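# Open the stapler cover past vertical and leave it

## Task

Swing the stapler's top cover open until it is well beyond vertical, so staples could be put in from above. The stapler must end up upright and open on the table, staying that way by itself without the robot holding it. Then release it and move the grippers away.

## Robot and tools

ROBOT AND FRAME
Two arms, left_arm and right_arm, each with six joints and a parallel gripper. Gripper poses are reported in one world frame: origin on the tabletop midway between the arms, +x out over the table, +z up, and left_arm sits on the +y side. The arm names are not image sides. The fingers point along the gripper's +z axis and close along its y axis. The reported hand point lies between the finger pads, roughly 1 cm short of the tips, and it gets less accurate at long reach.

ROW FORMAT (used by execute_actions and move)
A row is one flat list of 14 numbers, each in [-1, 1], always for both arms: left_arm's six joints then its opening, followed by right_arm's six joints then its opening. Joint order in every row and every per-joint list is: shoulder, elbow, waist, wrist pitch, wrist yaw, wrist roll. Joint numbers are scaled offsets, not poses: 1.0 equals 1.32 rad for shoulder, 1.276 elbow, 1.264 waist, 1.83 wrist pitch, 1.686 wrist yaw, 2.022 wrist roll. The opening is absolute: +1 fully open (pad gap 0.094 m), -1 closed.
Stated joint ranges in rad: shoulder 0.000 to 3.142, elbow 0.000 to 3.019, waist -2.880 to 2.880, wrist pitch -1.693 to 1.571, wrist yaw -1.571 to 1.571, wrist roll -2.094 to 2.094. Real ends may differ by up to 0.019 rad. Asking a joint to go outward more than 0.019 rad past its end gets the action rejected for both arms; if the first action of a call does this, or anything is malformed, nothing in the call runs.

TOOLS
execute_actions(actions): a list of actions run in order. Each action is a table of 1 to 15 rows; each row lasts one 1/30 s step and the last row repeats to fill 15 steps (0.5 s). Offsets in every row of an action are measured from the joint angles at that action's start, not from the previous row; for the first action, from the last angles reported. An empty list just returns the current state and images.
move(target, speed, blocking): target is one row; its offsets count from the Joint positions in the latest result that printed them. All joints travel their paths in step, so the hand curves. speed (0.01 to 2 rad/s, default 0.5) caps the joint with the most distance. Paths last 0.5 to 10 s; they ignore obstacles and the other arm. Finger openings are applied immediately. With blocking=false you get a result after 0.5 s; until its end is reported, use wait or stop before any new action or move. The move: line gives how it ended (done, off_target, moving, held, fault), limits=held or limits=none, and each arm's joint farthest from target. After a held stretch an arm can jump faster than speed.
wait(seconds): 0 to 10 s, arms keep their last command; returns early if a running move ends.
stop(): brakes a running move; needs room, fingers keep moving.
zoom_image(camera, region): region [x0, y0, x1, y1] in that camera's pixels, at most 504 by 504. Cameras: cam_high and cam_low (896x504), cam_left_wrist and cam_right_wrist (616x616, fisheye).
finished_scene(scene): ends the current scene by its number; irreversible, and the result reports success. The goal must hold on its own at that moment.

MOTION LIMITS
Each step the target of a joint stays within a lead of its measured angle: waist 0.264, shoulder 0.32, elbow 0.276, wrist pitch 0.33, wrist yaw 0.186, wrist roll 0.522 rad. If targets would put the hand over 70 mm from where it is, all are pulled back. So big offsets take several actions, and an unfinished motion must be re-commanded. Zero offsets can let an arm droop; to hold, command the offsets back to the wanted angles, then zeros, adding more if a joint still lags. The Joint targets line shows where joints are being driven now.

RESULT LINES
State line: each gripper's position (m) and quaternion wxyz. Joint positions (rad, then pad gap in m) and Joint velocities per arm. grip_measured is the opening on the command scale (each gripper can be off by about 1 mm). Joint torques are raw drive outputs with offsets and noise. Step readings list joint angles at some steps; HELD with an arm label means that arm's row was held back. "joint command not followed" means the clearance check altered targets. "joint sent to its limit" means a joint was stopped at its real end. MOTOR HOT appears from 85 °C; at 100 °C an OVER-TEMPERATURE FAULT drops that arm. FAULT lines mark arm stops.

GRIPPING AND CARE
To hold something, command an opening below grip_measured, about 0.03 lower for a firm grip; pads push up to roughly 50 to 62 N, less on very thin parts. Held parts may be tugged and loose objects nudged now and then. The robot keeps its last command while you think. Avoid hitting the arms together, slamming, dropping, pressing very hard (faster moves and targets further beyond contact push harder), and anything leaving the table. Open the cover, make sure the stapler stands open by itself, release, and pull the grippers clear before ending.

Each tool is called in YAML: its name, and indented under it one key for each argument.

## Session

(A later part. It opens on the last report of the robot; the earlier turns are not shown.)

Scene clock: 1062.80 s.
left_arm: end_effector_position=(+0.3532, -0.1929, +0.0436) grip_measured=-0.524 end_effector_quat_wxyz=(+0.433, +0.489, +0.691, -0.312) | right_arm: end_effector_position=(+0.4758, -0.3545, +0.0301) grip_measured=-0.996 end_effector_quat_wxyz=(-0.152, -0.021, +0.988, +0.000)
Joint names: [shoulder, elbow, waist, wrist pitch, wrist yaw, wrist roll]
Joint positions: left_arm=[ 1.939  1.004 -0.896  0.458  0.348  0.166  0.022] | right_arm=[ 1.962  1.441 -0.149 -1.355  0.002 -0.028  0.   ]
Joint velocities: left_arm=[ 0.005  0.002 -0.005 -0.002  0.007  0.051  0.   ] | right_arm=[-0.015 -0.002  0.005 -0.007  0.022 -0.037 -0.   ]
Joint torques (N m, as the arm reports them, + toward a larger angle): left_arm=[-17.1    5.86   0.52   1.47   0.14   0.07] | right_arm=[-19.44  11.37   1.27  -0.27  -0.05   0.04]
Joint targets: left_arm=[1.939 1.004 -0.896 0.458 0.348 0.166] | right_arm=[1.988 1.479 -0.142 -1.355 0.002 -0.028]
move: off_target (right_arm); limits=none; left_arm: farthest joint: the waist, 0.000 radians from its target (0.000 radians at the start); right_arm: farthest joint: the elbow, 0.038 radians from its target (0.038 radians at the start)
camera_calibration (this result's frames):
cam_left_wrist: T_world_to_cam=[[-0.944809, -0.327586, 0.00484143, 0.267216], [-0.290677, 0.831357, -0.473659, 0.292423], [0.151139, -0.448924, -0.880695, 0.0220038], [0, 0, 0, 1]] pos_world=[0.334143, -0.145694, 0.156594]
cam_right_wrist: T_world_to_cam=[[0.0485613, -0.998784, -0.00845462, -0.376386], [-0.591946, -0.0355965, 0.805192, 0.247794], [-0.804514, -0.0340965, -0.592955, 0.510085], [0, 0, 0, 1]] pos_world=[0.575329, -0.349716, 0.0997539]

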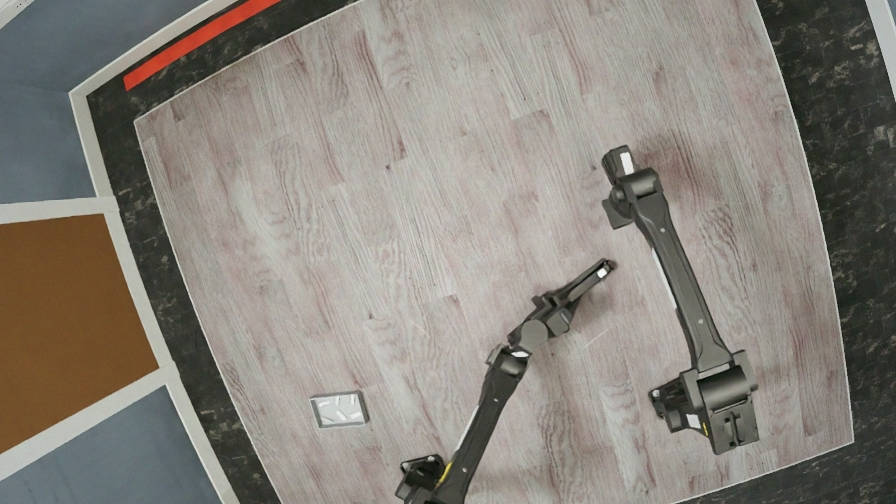

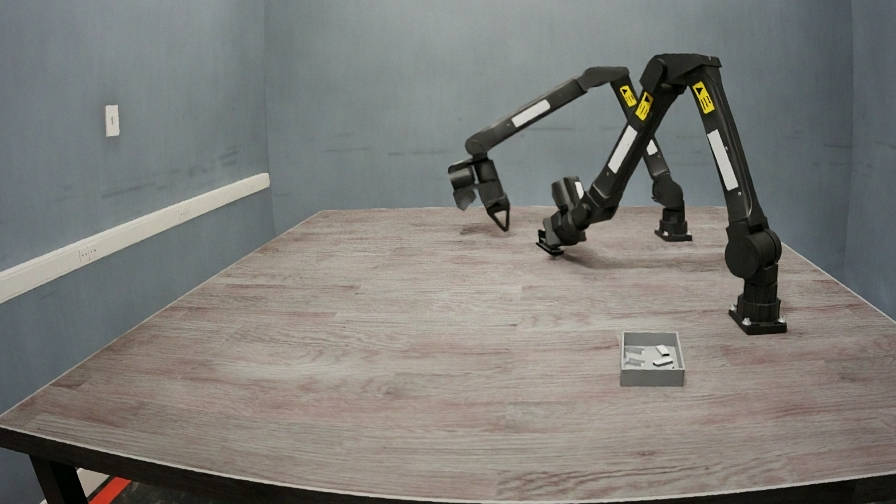

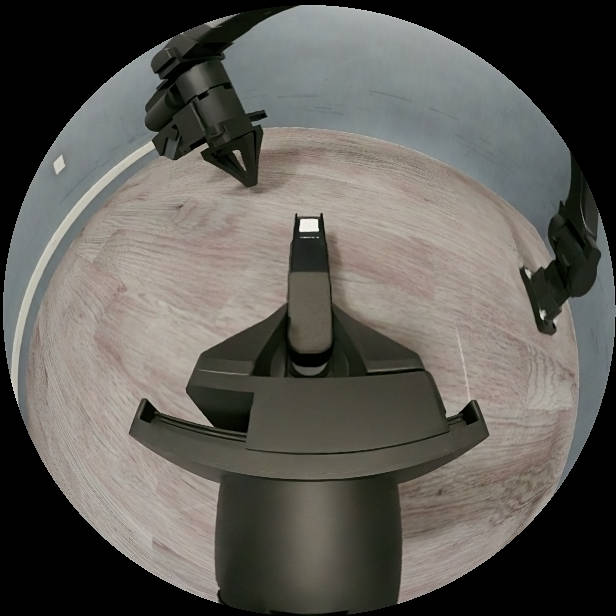

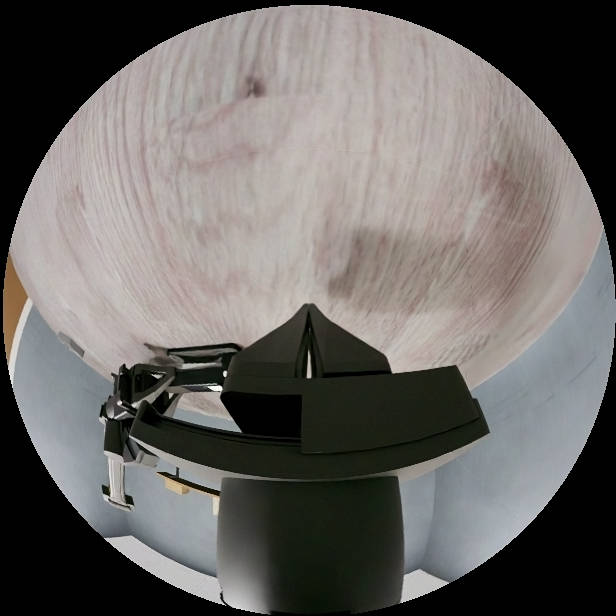

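move:
  target: [0,0,0,0,0,0,-0.565, 0.02,0.03,0.0,0,0,0.25,-1]
  speed: 0.5

Scene clock: 1068.03 s.
left_arm: end_effector_position=(+0.3532, -0.1929, +0.0436) grip_measured=-0.524 end_effector_quat_wxyz=(+0.433, +0.489, +0.691, -0.312) | right_arm: end_effector_position=(+0.4758, -0.3545, +0.0301) grip_measured=-0.996 end_effector_quat_wxyz=(-0.148, +0.223, +0.963, -0.037)
Joint names: [shoulder, elbow, waist, wrist pitch, wrist yaw, wrist roll]
Joint positions: left_arm=[ 1.939  1.004 -0.896  0.458  0.348  0.166  0.022] | right_arm=[ 1.962  1.441 -0.149 -1.355  0.002  0.468  0.   ]
Joint velocities: left_arm=[ 0.005 -0.007 -0.015 -0.007  0.007  0.007  0.   ] | right_arm=[-0.015  0.007 -0.005 -0.012  0.051  0.022 -0.001]
Joint torques (N m, as the arm reports them, + toward a larger angle): left_arm=[-17.42   5.87   0.55   1.49   0.14   0.08] | right_arm=[-19.42  11.38   0.59  -0.27   0.01   0.15]
Joint targets: left_arm=[1.939 1.004 -0.896 0.458 0.348 0.166] | right_arm=[1.988 1.479 -0.149 -1.355 0.002 0.477]
move: off_target (right_arm); limits=none; left_arm: farthest joint: the waist, 0.000 radians from its target (0.000 radians at the start); right_arm: farthest joint: the elbow, 0.038 radians from its target (0.038 radians at the start)
camera_calibration (this result's frames):
cam_left_wrist: T_world_to_cam=[[-0.944809, -0.327586, 0.00484143, 0.267216], [-0.290677, 0.831357, -0.473659, 0.292423], [0.151139, -0.448924, -0.880695, 0.0220038], [0, 0, 0, 1]] pos_world=[0.334143, -0.145694, 0.156594]
cam_right_wrist: T_world_to_cam=[[-0.410777, -0.901544, 0.135947, -0.127701], [-0.517578, 0.353337, 0.779273, 0.351071], [-0.750583, 0.249744, -0.611762, 0.585616], [0, 0, 0, 1]] pos_world=[0.568804, -0.385428, 0.102038]

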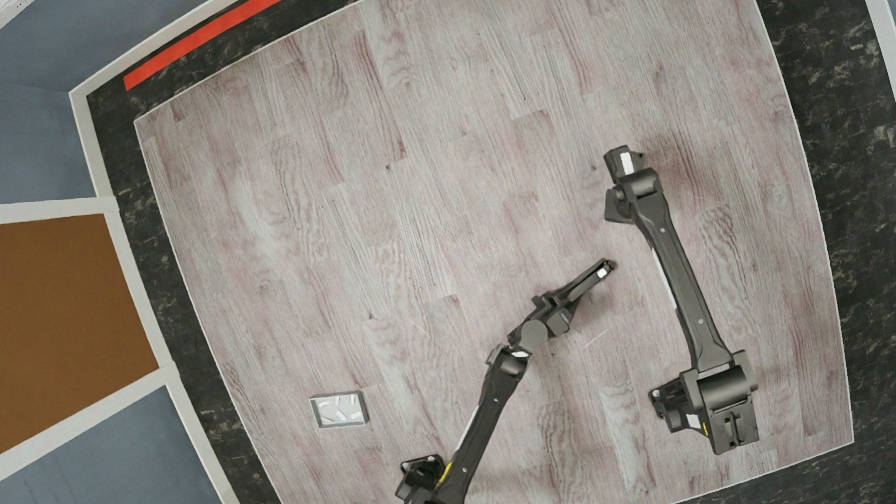

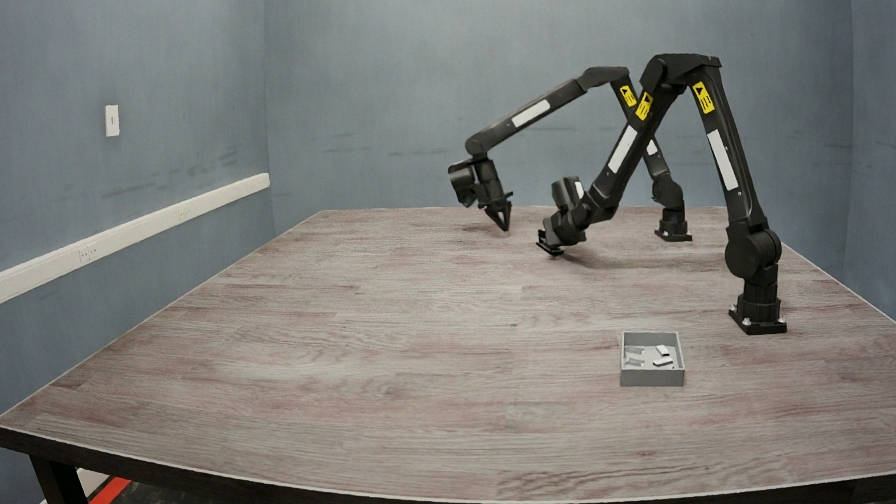

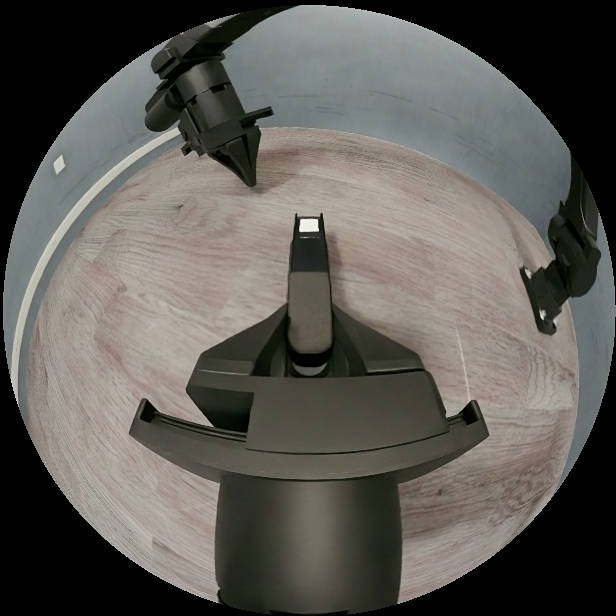

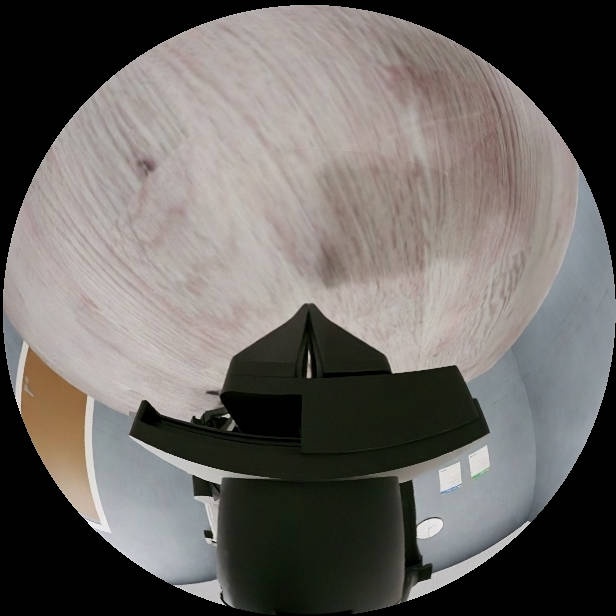

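Wrong direction; roll negative instead.

move:
  target: [0,0,0,0,0,0,-0.565, 0.02,0.03,0.0,0,0,-0.55,-1]
  speed: 0.8

Scene clock: 1071.73 s.
left_arm: end_effector_position=(+0.3532, -0.1929, +0.0436) grip_measured=-0.524 end_effector_quat_wxyz=(+0.433, +0.489, +0.691, -0.312) | right_arm: end_effector_position=(+0.4758, -0.3545, +0.0301) grip_measured=-0.996 end_effector_quat_wxyz=(-0.145, -0.315, +0.937, +0.046)
Joint names: [shoulder, elbow, waist, wrist pitch, wrist yaw, wrist roll]
Joint positions: left_arm=[ 1.939  1.004 -0.896  0.458  0.348  0.166  0.022] | right_arm=[ 1.962  1.441 -0.149 -1.355  0.002 -0.635  0.   ]
Joint velocities: left_arm=[-0.005 -0.007  0.015 -0.007 -0.037 -0.081 -0.001] | right_arm=[ 0.015  0.017 -0.015 -0.017 -0.022 -0.037  0.001]
Joint torques (N m, as the arm reports them, + toward a larger angle): left_arm=[-17.06   5.91   0.55   1.55   0.12   0.08] | right_arm=[-19.4   11.37   0.64  -0.29  -0.11  -0.05]
Joint targets: left_arm=[1.939 1.004 -0.896 0.458 0.348 0.166] | right_arm=[1.988 1.479 -0.149 -1.355 0.002 -0.644]
move: off_target (right_arm); limits=none; left_arm: farthest joint: the waist, 0.000 radians from its target (0.000 radians at the start); right_arm: farthest joint: the elbow, 0.038 radians from its target (0.038 radians at the start)
camera_calibration (this result's frames):
cam_left_wrist: T_world_to_cam=[[-0.944809, -0.327586, 0.00484143, 0.267216], [-0.290677, 0.831357, -0.473659, 0.292423], [0.151139, -0.448924, -0.880695, 0.0220038], [0, 0, 0, 1]] pos_world=[0.334143, -0.145694, 0.156594]
cam_right_wrist: T_world_to_cam=[[0.582819, -0.792775, -0.178411, -0.552444], [-0.432607, -0.488562, 0.757732, 0.0128245], [-0.687876, -0.364439, -0.627703, 0.338523], [0, 0, 0, 1]] pos_world=[0.560384, -0.308327, 0.104212]

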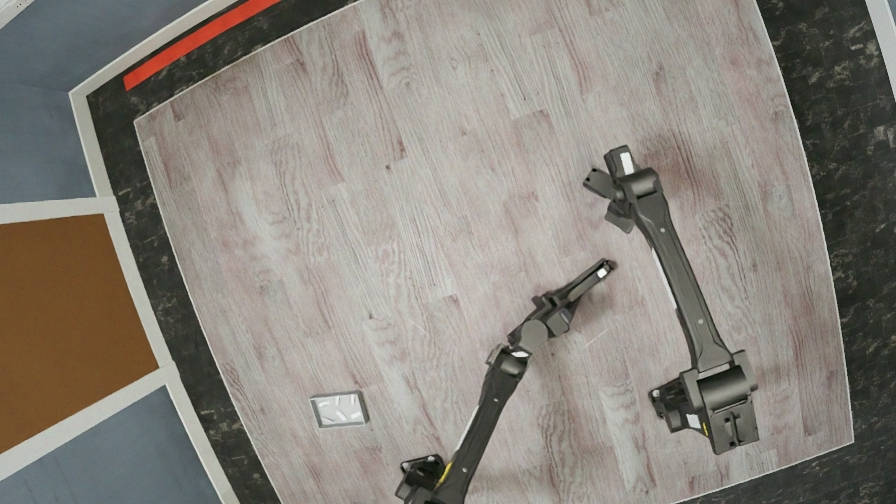

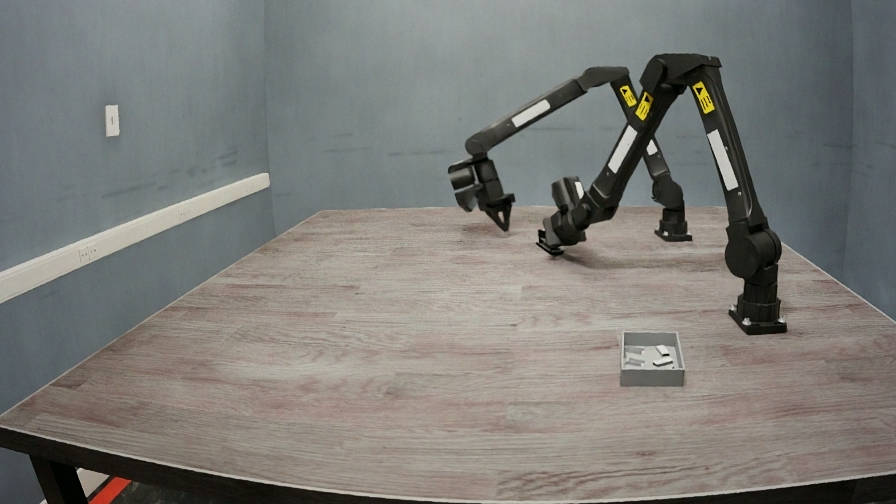

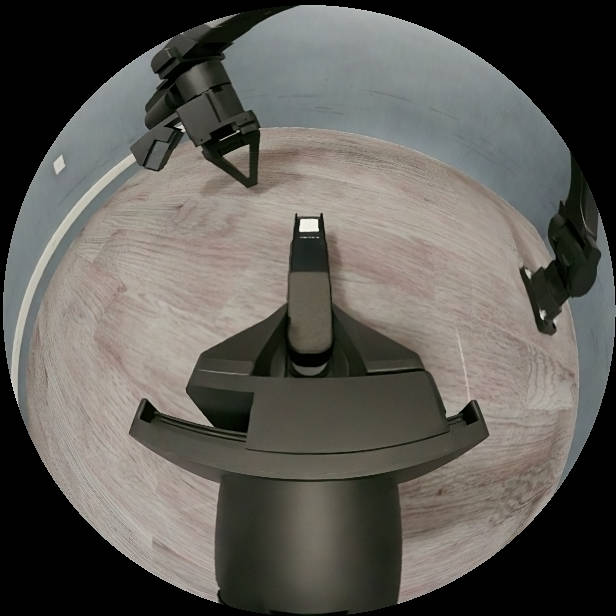

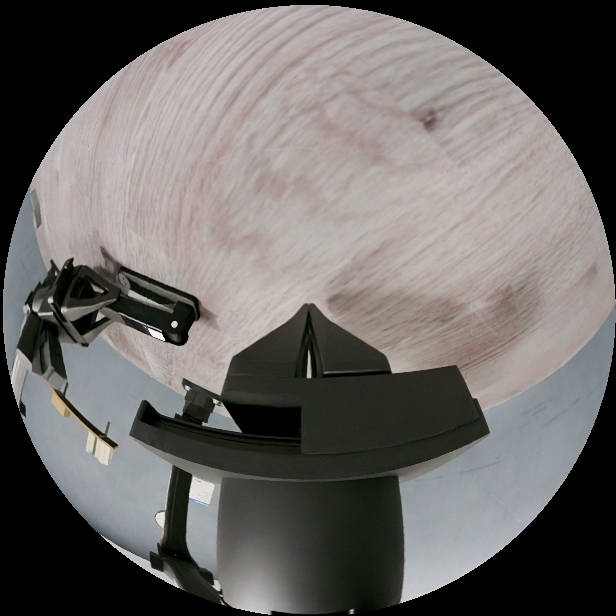

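zoom_image:
  camera: "cam_right_wrist"
  region: [85, 255, 215, 355]

Region (85, 255, 215, 355) of cam_right_wrist's 616x616 image, scaled by 3.877, with more detail than that image has; it fills the top 388 rows of this view, and the rest is white.

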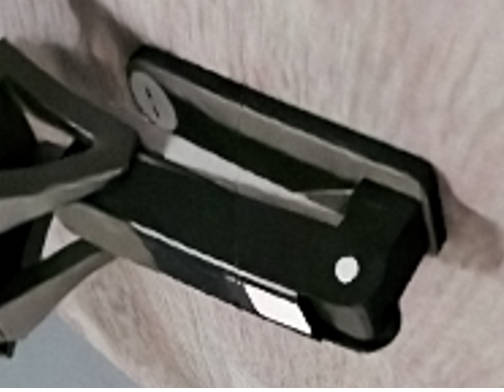

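move:
  target: [-0.042,0,0,-0.025,0,0,-0.565, 0.02,0.03,0,0,0,0,-1]
  speed: 0.1

Scene clock: 1101.93 s.
left_arm: end_effector_position=(+0.3512, -0.1907, +0.0473) grip_measured=-0.524 end_effector_quat_wxyz=(+0.423, +0.490, +0.696, -0.309) | right_arm: end_effector_position=(+0.4758, -0.3545, +0.0301) grip_measured=-0.996 end_effector_quat_wxyz=(-0.145, -0.315, +0.937, +0.046)
Joint names: [shoulder, elbow, waist, wrist pitch, wrist yaw, wrist roll]
Joint positions: left_arm=[ 1.92   1.004 -0.896  0.417  0.348  0.166  0.022] | right_arm=[ 1.962  1.441 -0.149 -1.355  0.002 -0.635  0.   ]
Joint velocities: left_arm=[-0.005  0.007 -0.005 -0.017 -0.037  0.037  0.   ] | right_arm=[ 0.005 -0.027 -0.005  0.012 -0.007 -0.022 -0.001]
Joint torques (N m, as the arm reports them, + toward a larger angle): left_arm=[-20.38   5.97   0.48   1.34   0.15   0.07] | right_arm=[-19.4   11.37   0.63  -0.29  -0.1    0.02]
Joint targets: left_arm=[1.884 1.004 -0.896 0.412 0.348 0.166] | right_arm=[1.988 1.479 -0.149 -1.355 0.002 -0.635]
move: off_target (left_arm, right_arm); limits=none; left_arm: farthest joint: the shoulder, 0.036 radians from its target (0.056 radians at the start); right_arm: farthest joint: the elbow, 0.038 radians from its target (0.038 radians at the start)
camera_calibration (this result's frames):
cam_left_wrist: T_world_to_cam=[[-0.944678, -0.327736, 0.0131297, 0.265628], [-0.297438, 0.8391, -0.455459, 0.294755], [0.138253, -0.434167, -0.89016, 0.0343335], [0, 0, 0, 1]] pos_world=[0.333858, -0.145367, 0.161324]
cam_right_wrist: T_world_to_cam=[[0.583107, -0.792542, -0.178504, -0.552496], [-0.432428, -0.488806, 0.757677, 0.0126541], [-0.687745, -0.364617, -0.627744, 0.338398], [0, 0, 0, 1]] pos_world=[0.560368, -0.308305, 0.104217]

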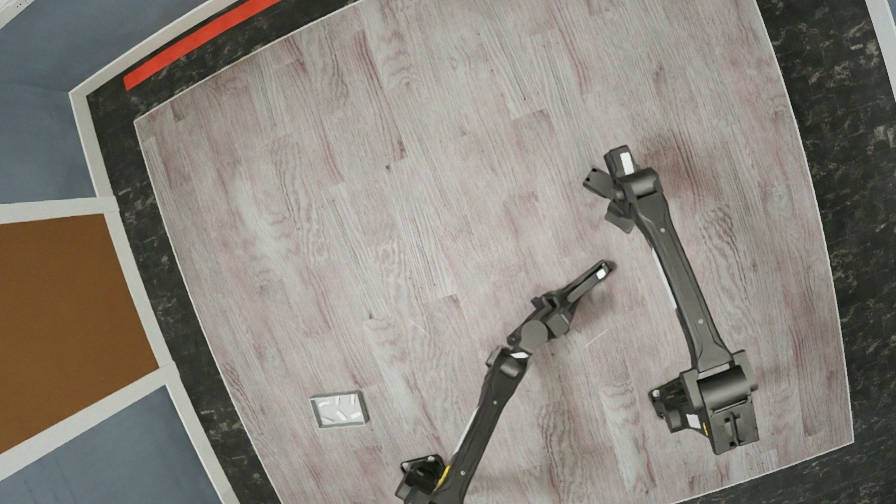

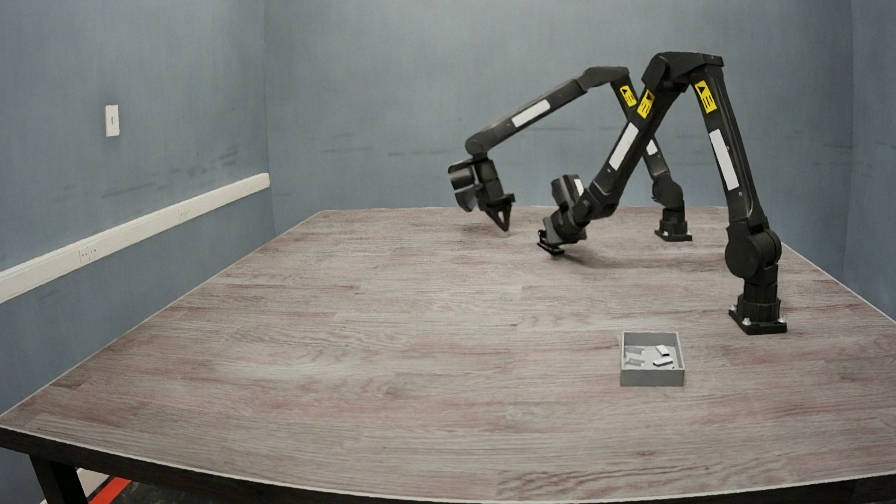

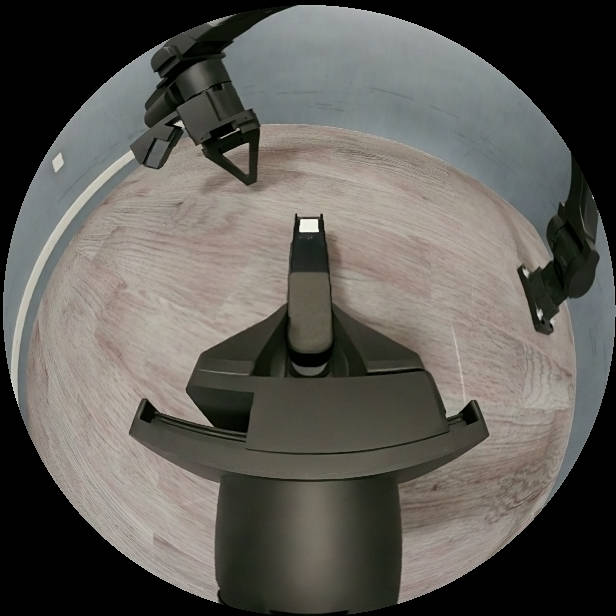

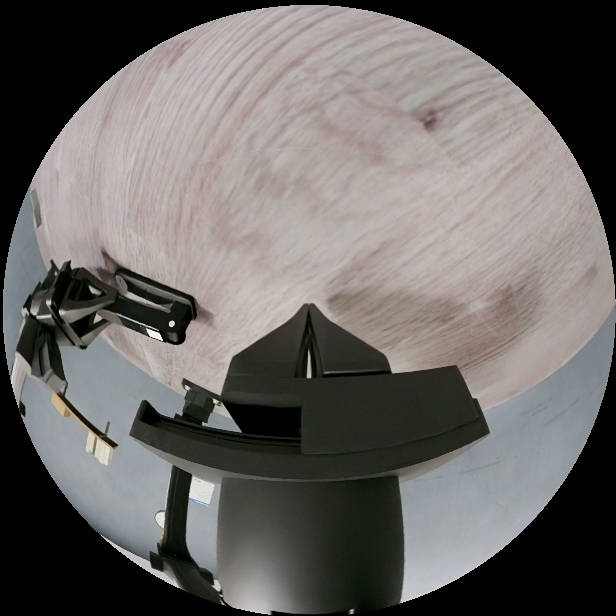

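move:
  target: [-0.05,0,0,0,0,0,-0.565, 0.02,0.03,0,0,0,0,-1]
  speed: 0.1

zoom_image:
  camera: "cam_right_wrist"
  region: [75, 255, 205, 355]

Scene clock: 1104.93 s.
left_arm: end_effector_position=(+0.3528, -0.1925, +0.0679) grip_measured=-0.524 end_effector_quat_wxyz=(+0.437, +0.488, +0.688, -0.313) | right_arm: end_effector_position=(+0.4758, -0.3545, +0.0301) grip_measured=-0.996 end_effector_quat_wxyz=(-0.145, -0.315, +0.937, +0.046)
Joint names: [shoulder, elbow, waist, wrist pitch, wrist yaw, wrist roll]
Joint positions: left_arm=[ 1.887  1.004 -0.896  0.417  0.348  0.166  0.022] | right_arm=[ 1.962  1.441 -0.149 -1.355  0.002 -0.635  0.   ]
Joint velocities: left_arm=[-0.024 -0.007 -0.005  0.002  0.022 -0.022 -0.001] | right_arm=[-0.005 -0.002 -0.005 -0.007 -0.007 -0.022 -0.   ]
Joint torques (N m, as the arm reports them, + toward a larger angle): left_arm=[-19.99   6.17   0.61   1.47   0.14   0.07] | right_arm=[-19.45  11.37   0.63  -0.29  -0.11   0.01]
Joint targets: left_arm=[1.854 1.004 -0.896 0.417 0.348 0.166] | right_arm=[1.988 1.479 -0.149 -1.355 0.002 -0.635]
move: off_target (left_arm, right_arm); limits=none; left_arm: farthest joint: the shoulder, 0.033 radians from its target (0.066 radians at the start); right_arm: farthest joint: the elbow, 0.038 radians from its target (0.038 radians at the start)
camera_calibration (this result's frames):
cam_left_wrist: T_world_to_cam=[[-0.944829, -0.327564, 0.000982047, 0.267155], [-0.28744, 0.82765, -0.482052, 0.302153], [0.15709, -0.455739, -0.876142, 0.0398995], [0, 0, 0, 1]] pos_world=[0.332998, -0.144383, 0.180349]
cam_right_wrist: T_world_to_cam=[[0.583107, -0.792542, -0.178504, -0.552496], [-0.432428, -0.488806, 0.757677, 0.0126541], [-0.687745, -0.364617, -0.627744, 0.338398], [0, 0, 0, 1]] pos_world=[0.560368, -0.308305, 0.104217]

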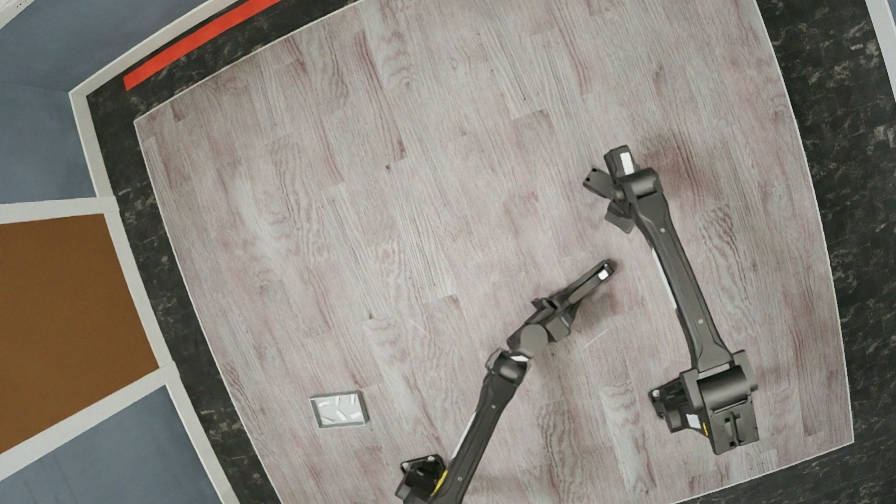

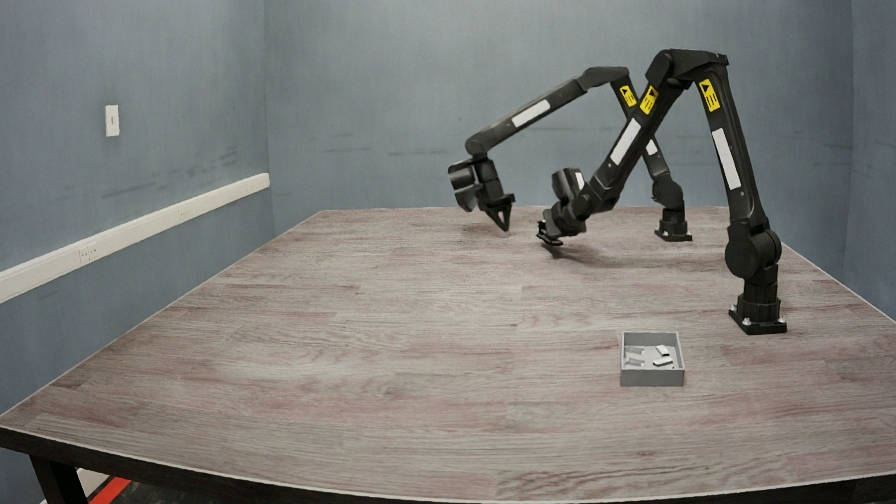

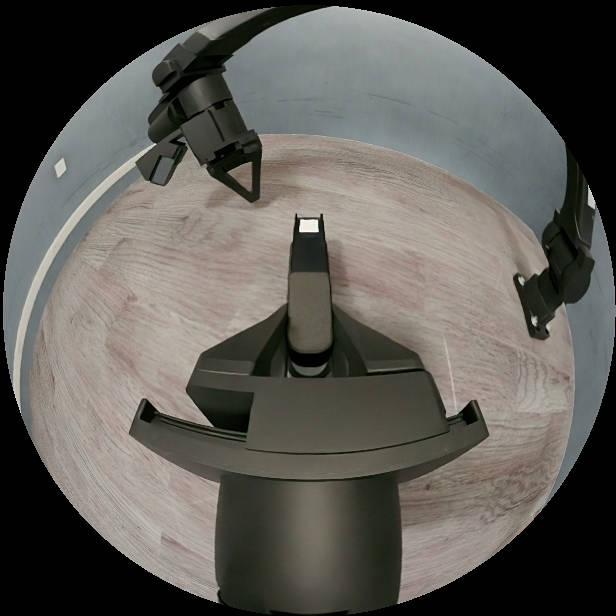

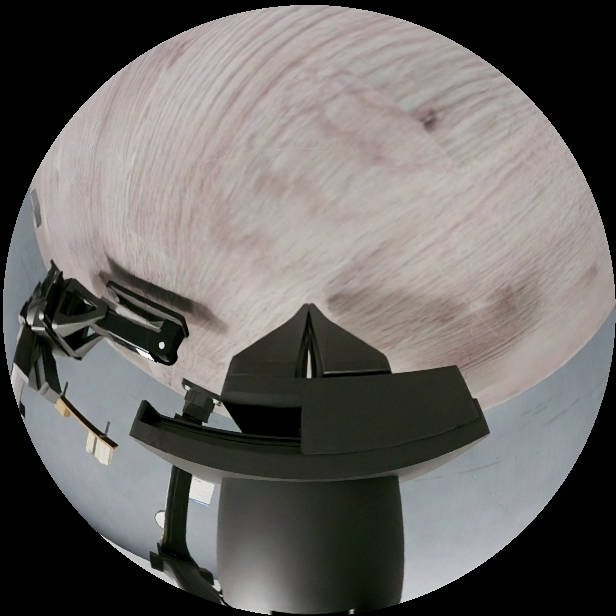

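Region (75, 255, 205, 355) of cam_right_wrist's 616x616 image, scaled by 3.877, with more detail than that image has; it fills the top 388 rows of this view, and the rest is white.

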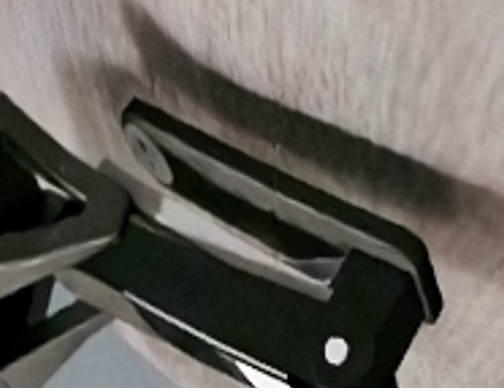

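execute_actions:
  actions: []

Scene clock: 1116.27 s.
left_arm: end_effector_position=(+0.3528, -0.1925, +0.0679) grip_measured=-0.524 end_effector_quat_wxyz=(+0.437, +0.488, +0.688, -0.313) | right_arm: end_effector_position=(+0.4758, -0.3545, +0.0301) grip_measured=-0.996 end_effector_quat_wxyz=(-0.145, -0.315, +0.937, +0.046)
Joint names: [shoulder, elbow, waist, wrist pitch, wrist yaw, wrist roll]
Joint positions: left_arm=[ 1.887  1.004 -0.896  0.417  0.348  0.166  0.022] | right_arm=[ 1.962  1.441 -0.149 -1.355  0.002 -0.635  0.   ]
Joint velocities: left_arm=[-0.005 -0.002 -0.005  0.007  0.007  0.007 -0.001] | right_arm=[-0.005 -0.012 -0.015  0.007 -0.066  0.037 -0.002]
Joint torques (N m, as the arm reports them, + toward a larger angle): left_arm=[-19.98   6.16   0.68   1.55   0.14   0.07] | right_arm=[-19.38  11.37   0.62  -0.3   -0.11   0.01]
Joint targets: left_arm=[1.854 1.004 -0.896 0.417 0.348 0.166] | right_arm=[1.988 1.479 -0.149 -1.355 0.002 -0.635]
camera_calibration (this result's frames):
cam_left_wrist: T_world_to_cam=[[-0.944829, -0.327564, 0.000982047, 0.267155], [-0.28744, 0.82765, -0.482052, 0.302153], [0.15709, -0.455739, -0.876142, 0.0398995], [0, 0, 0, 1]] pos_world=[0.332998, -0.144383, 0.180349]
cam_right_wrist: T_world_to_cam=[[0.583107, -0.792542, -0.178504, -0.552496], [-0.432428, -0.488806, 0.757677, 0.0126541], [-0.687745, -0.364617, -0.627744, 0.338398], [0, 0, 0, 1]] pos_world=[0.560368, -0.308305, 0.104217]

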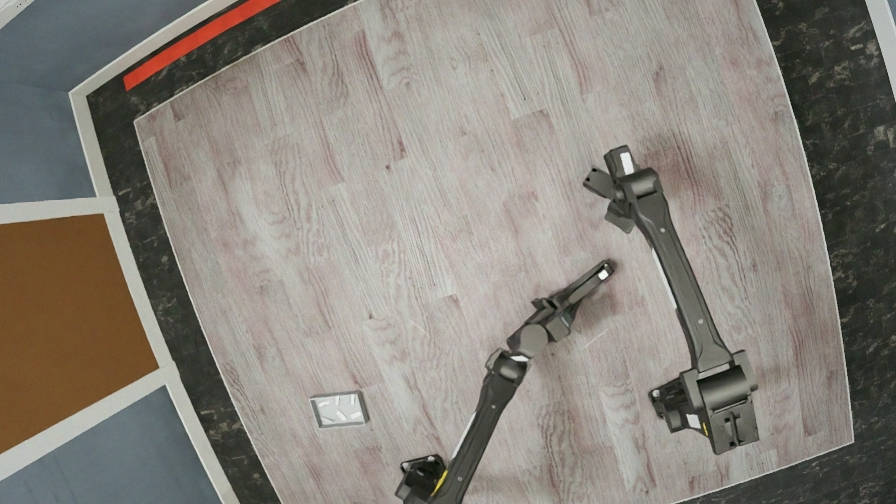

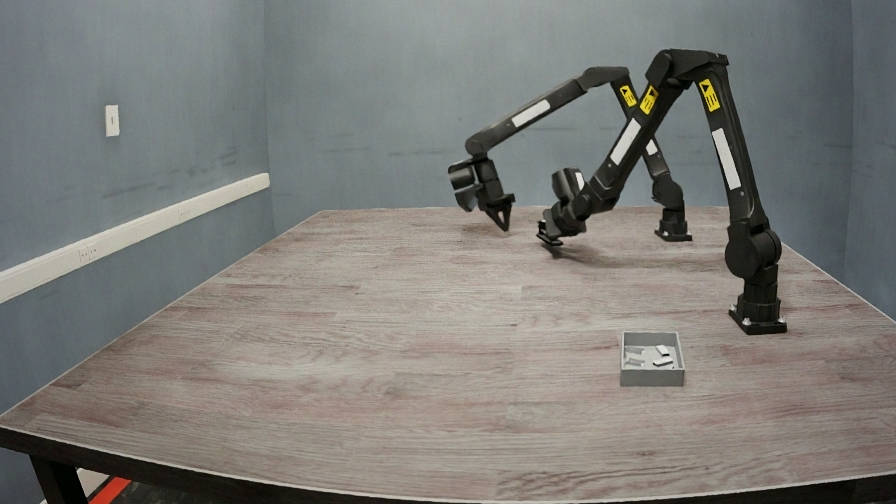

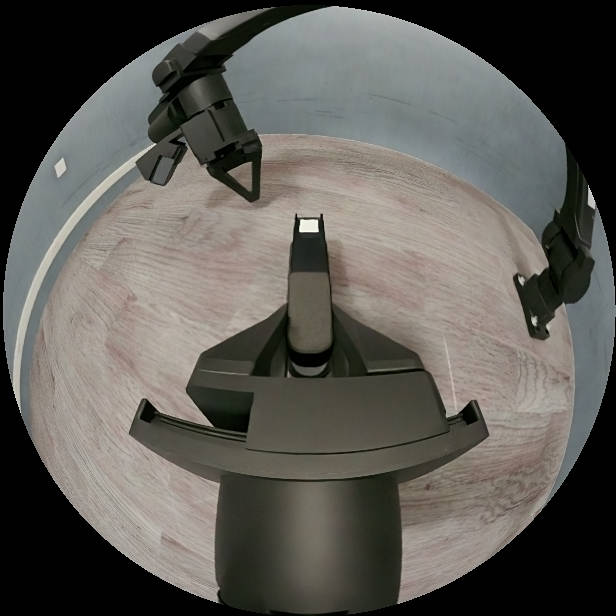

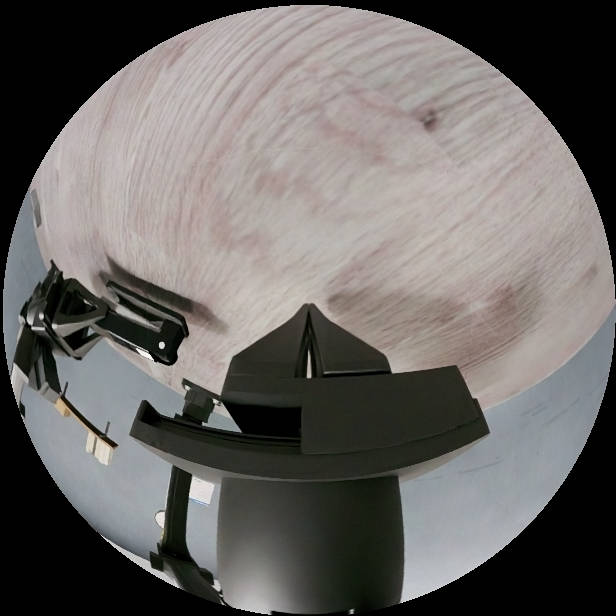

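zoom_image:
  camera: "cam_right_wrist"
  region: [40, 250, 240, 400]

zoom_image:
  camera: "cam_left_wrist"
  region: [230, 190, 390, 390]

Region (40, 250, 240, 400) of cam_right_wrist's 616x616 image, scaled by 2.520, with more detail than that image has; it fills the top 378 rows of this view, and the rest is white.

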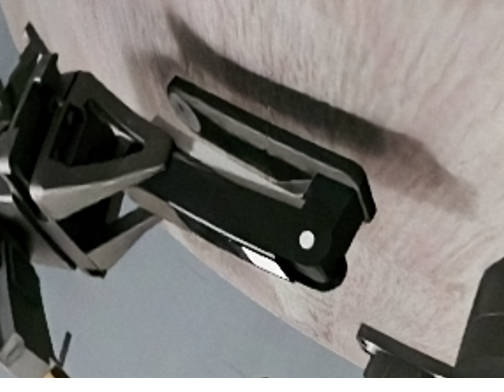

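Region (230, 190, 390, 390) of cam_left_wrist's 616x616 image, scaled by 2.520, with more detail than that image has; it fills the left 403 columns of this view, and the rest is white.

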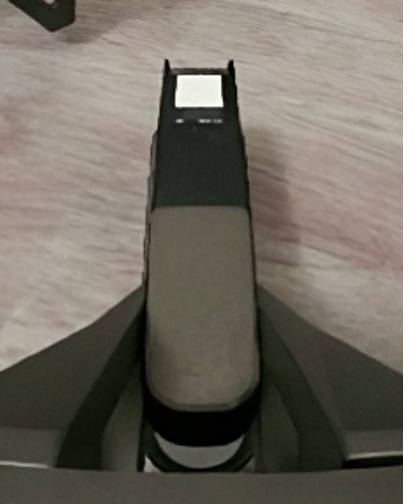

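move:
  target: [-0.304, -0.4976, 0, 0.1344, 0, 0, -0.565, 0.02, 0.03, 0, 0, 0, 0, -1]
  speed: 0.3

Scene clock: 1136.60 s.
left_arm: end_effector_position=(+0.2027, -0.0203, +0.0474) grip_measured=-0.524 end_effector_quat_wxyz=(+0.414, +0.491, +0.702, -0.307) | right_arm: end_effector_position=(+0.4758, -0.3545, +0.0301) grip_measured=-0.996 end_effector_quat_wxyz=(-0.145, -0.315, +0.937, +0.046)
Joint names: [shoulder, elbow, waist, wrist pitch, wrist yaw, wrist roll]
Joint positions: left_arm=[ 1.509  0.365 -0.896  0.623  0.347  0.166  0.022] | right_arm=[ 1.962  1.441 -0.149 -1.355  0.002 -0.635  0.   ]
Joint velocities: left_arm=[-0.015 -0.002 -0.005 -0.002  0.037  0.007  0.   ] | right_arm=[-0.005  0.012  0.005 -0.002  0.007 -0.066 -0.   ]
Joint torques (N m, as the arm reports them, + toward a larger angle): left_arm=[-10.17   4.75   0.56   2.81   0.21   0.07] | right_arm=[-19.38  11.37   0.66  -0.27  -0.1    0.01]
Joint targets: left_arm=[1.486 0.369 -0.896 0.662 0.348 0.166] | right_arm=[1.988 1.479 -0.149 -1.355 0.002 -0.635]
move: off_target (left_arm, right_arm); limits=none; left_arm: farthest joint: the wrist pitch, 0.040 radians from its target (0.246 radians at the start); right_arm: farthest joint: the elbow, 0.038 radians from its target (0.038 radians at the start)
camera_calibration (this result's frames):
cam_left_wrist: T_world_to_cam=[[-0.944105, -0.328975, 0.0210254, 0.180655], [-0.304695, 0.846524, -0.436529, 0.108398], [0.125809, -0.418536, -0.899444, 0.132148], [0, 0, 0, 1]] pos_world=[0.18696, 0.0229779, 0.16238]
cam_right_wrist: T_world_to_cam=[[0.583107, -0.792542, -0.178504, -0.552496], [-0.432428, -0.488806, 0.757677, 0.0126541], [-0.687745, -0.364617, -0.627744, 0.338398], [0, 0, 0, 1]] pos_world=[0.560368, -0.308305, 0.104217]

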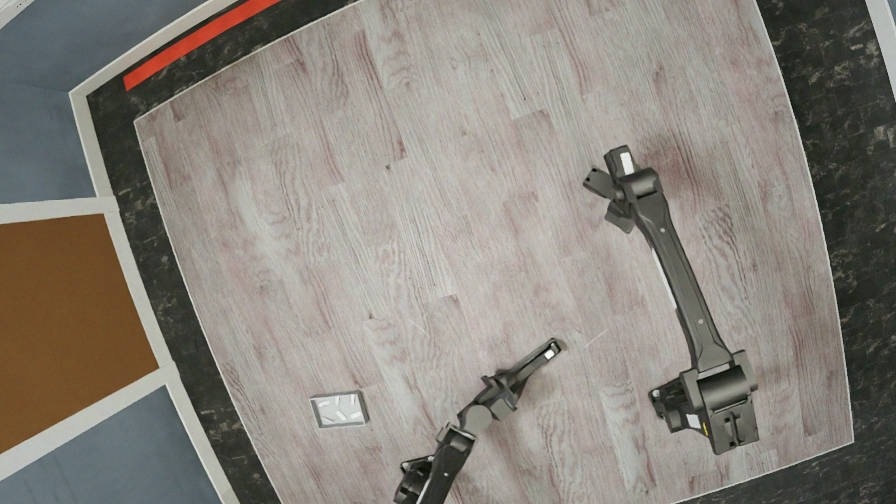

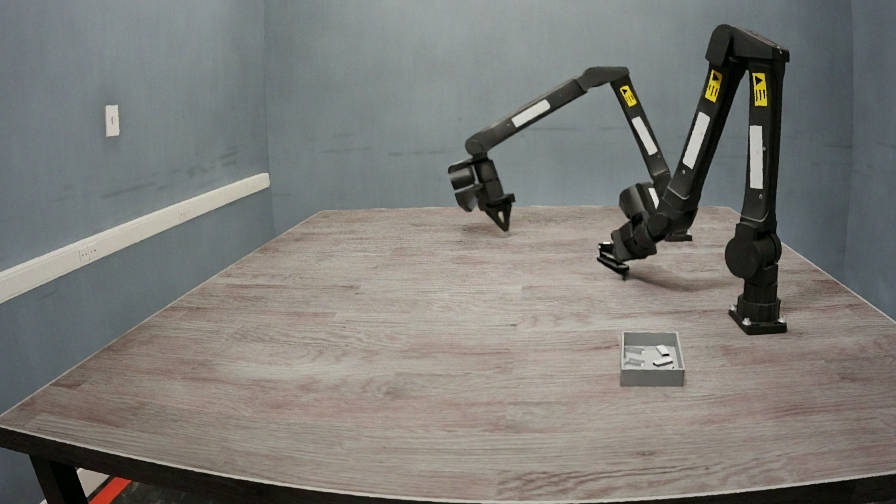

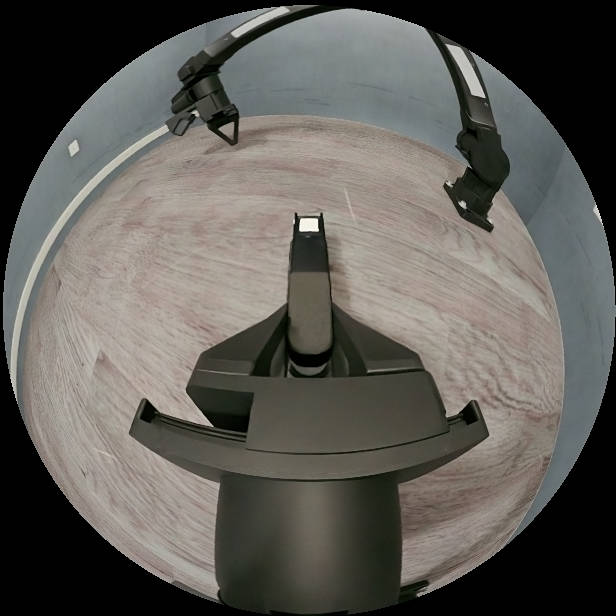

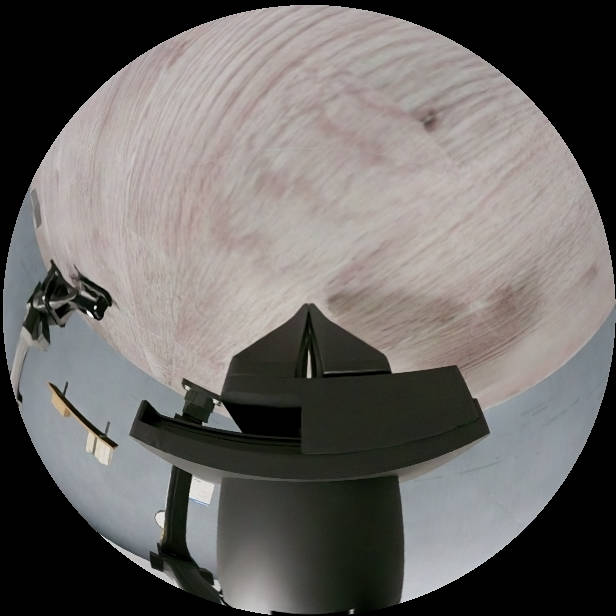

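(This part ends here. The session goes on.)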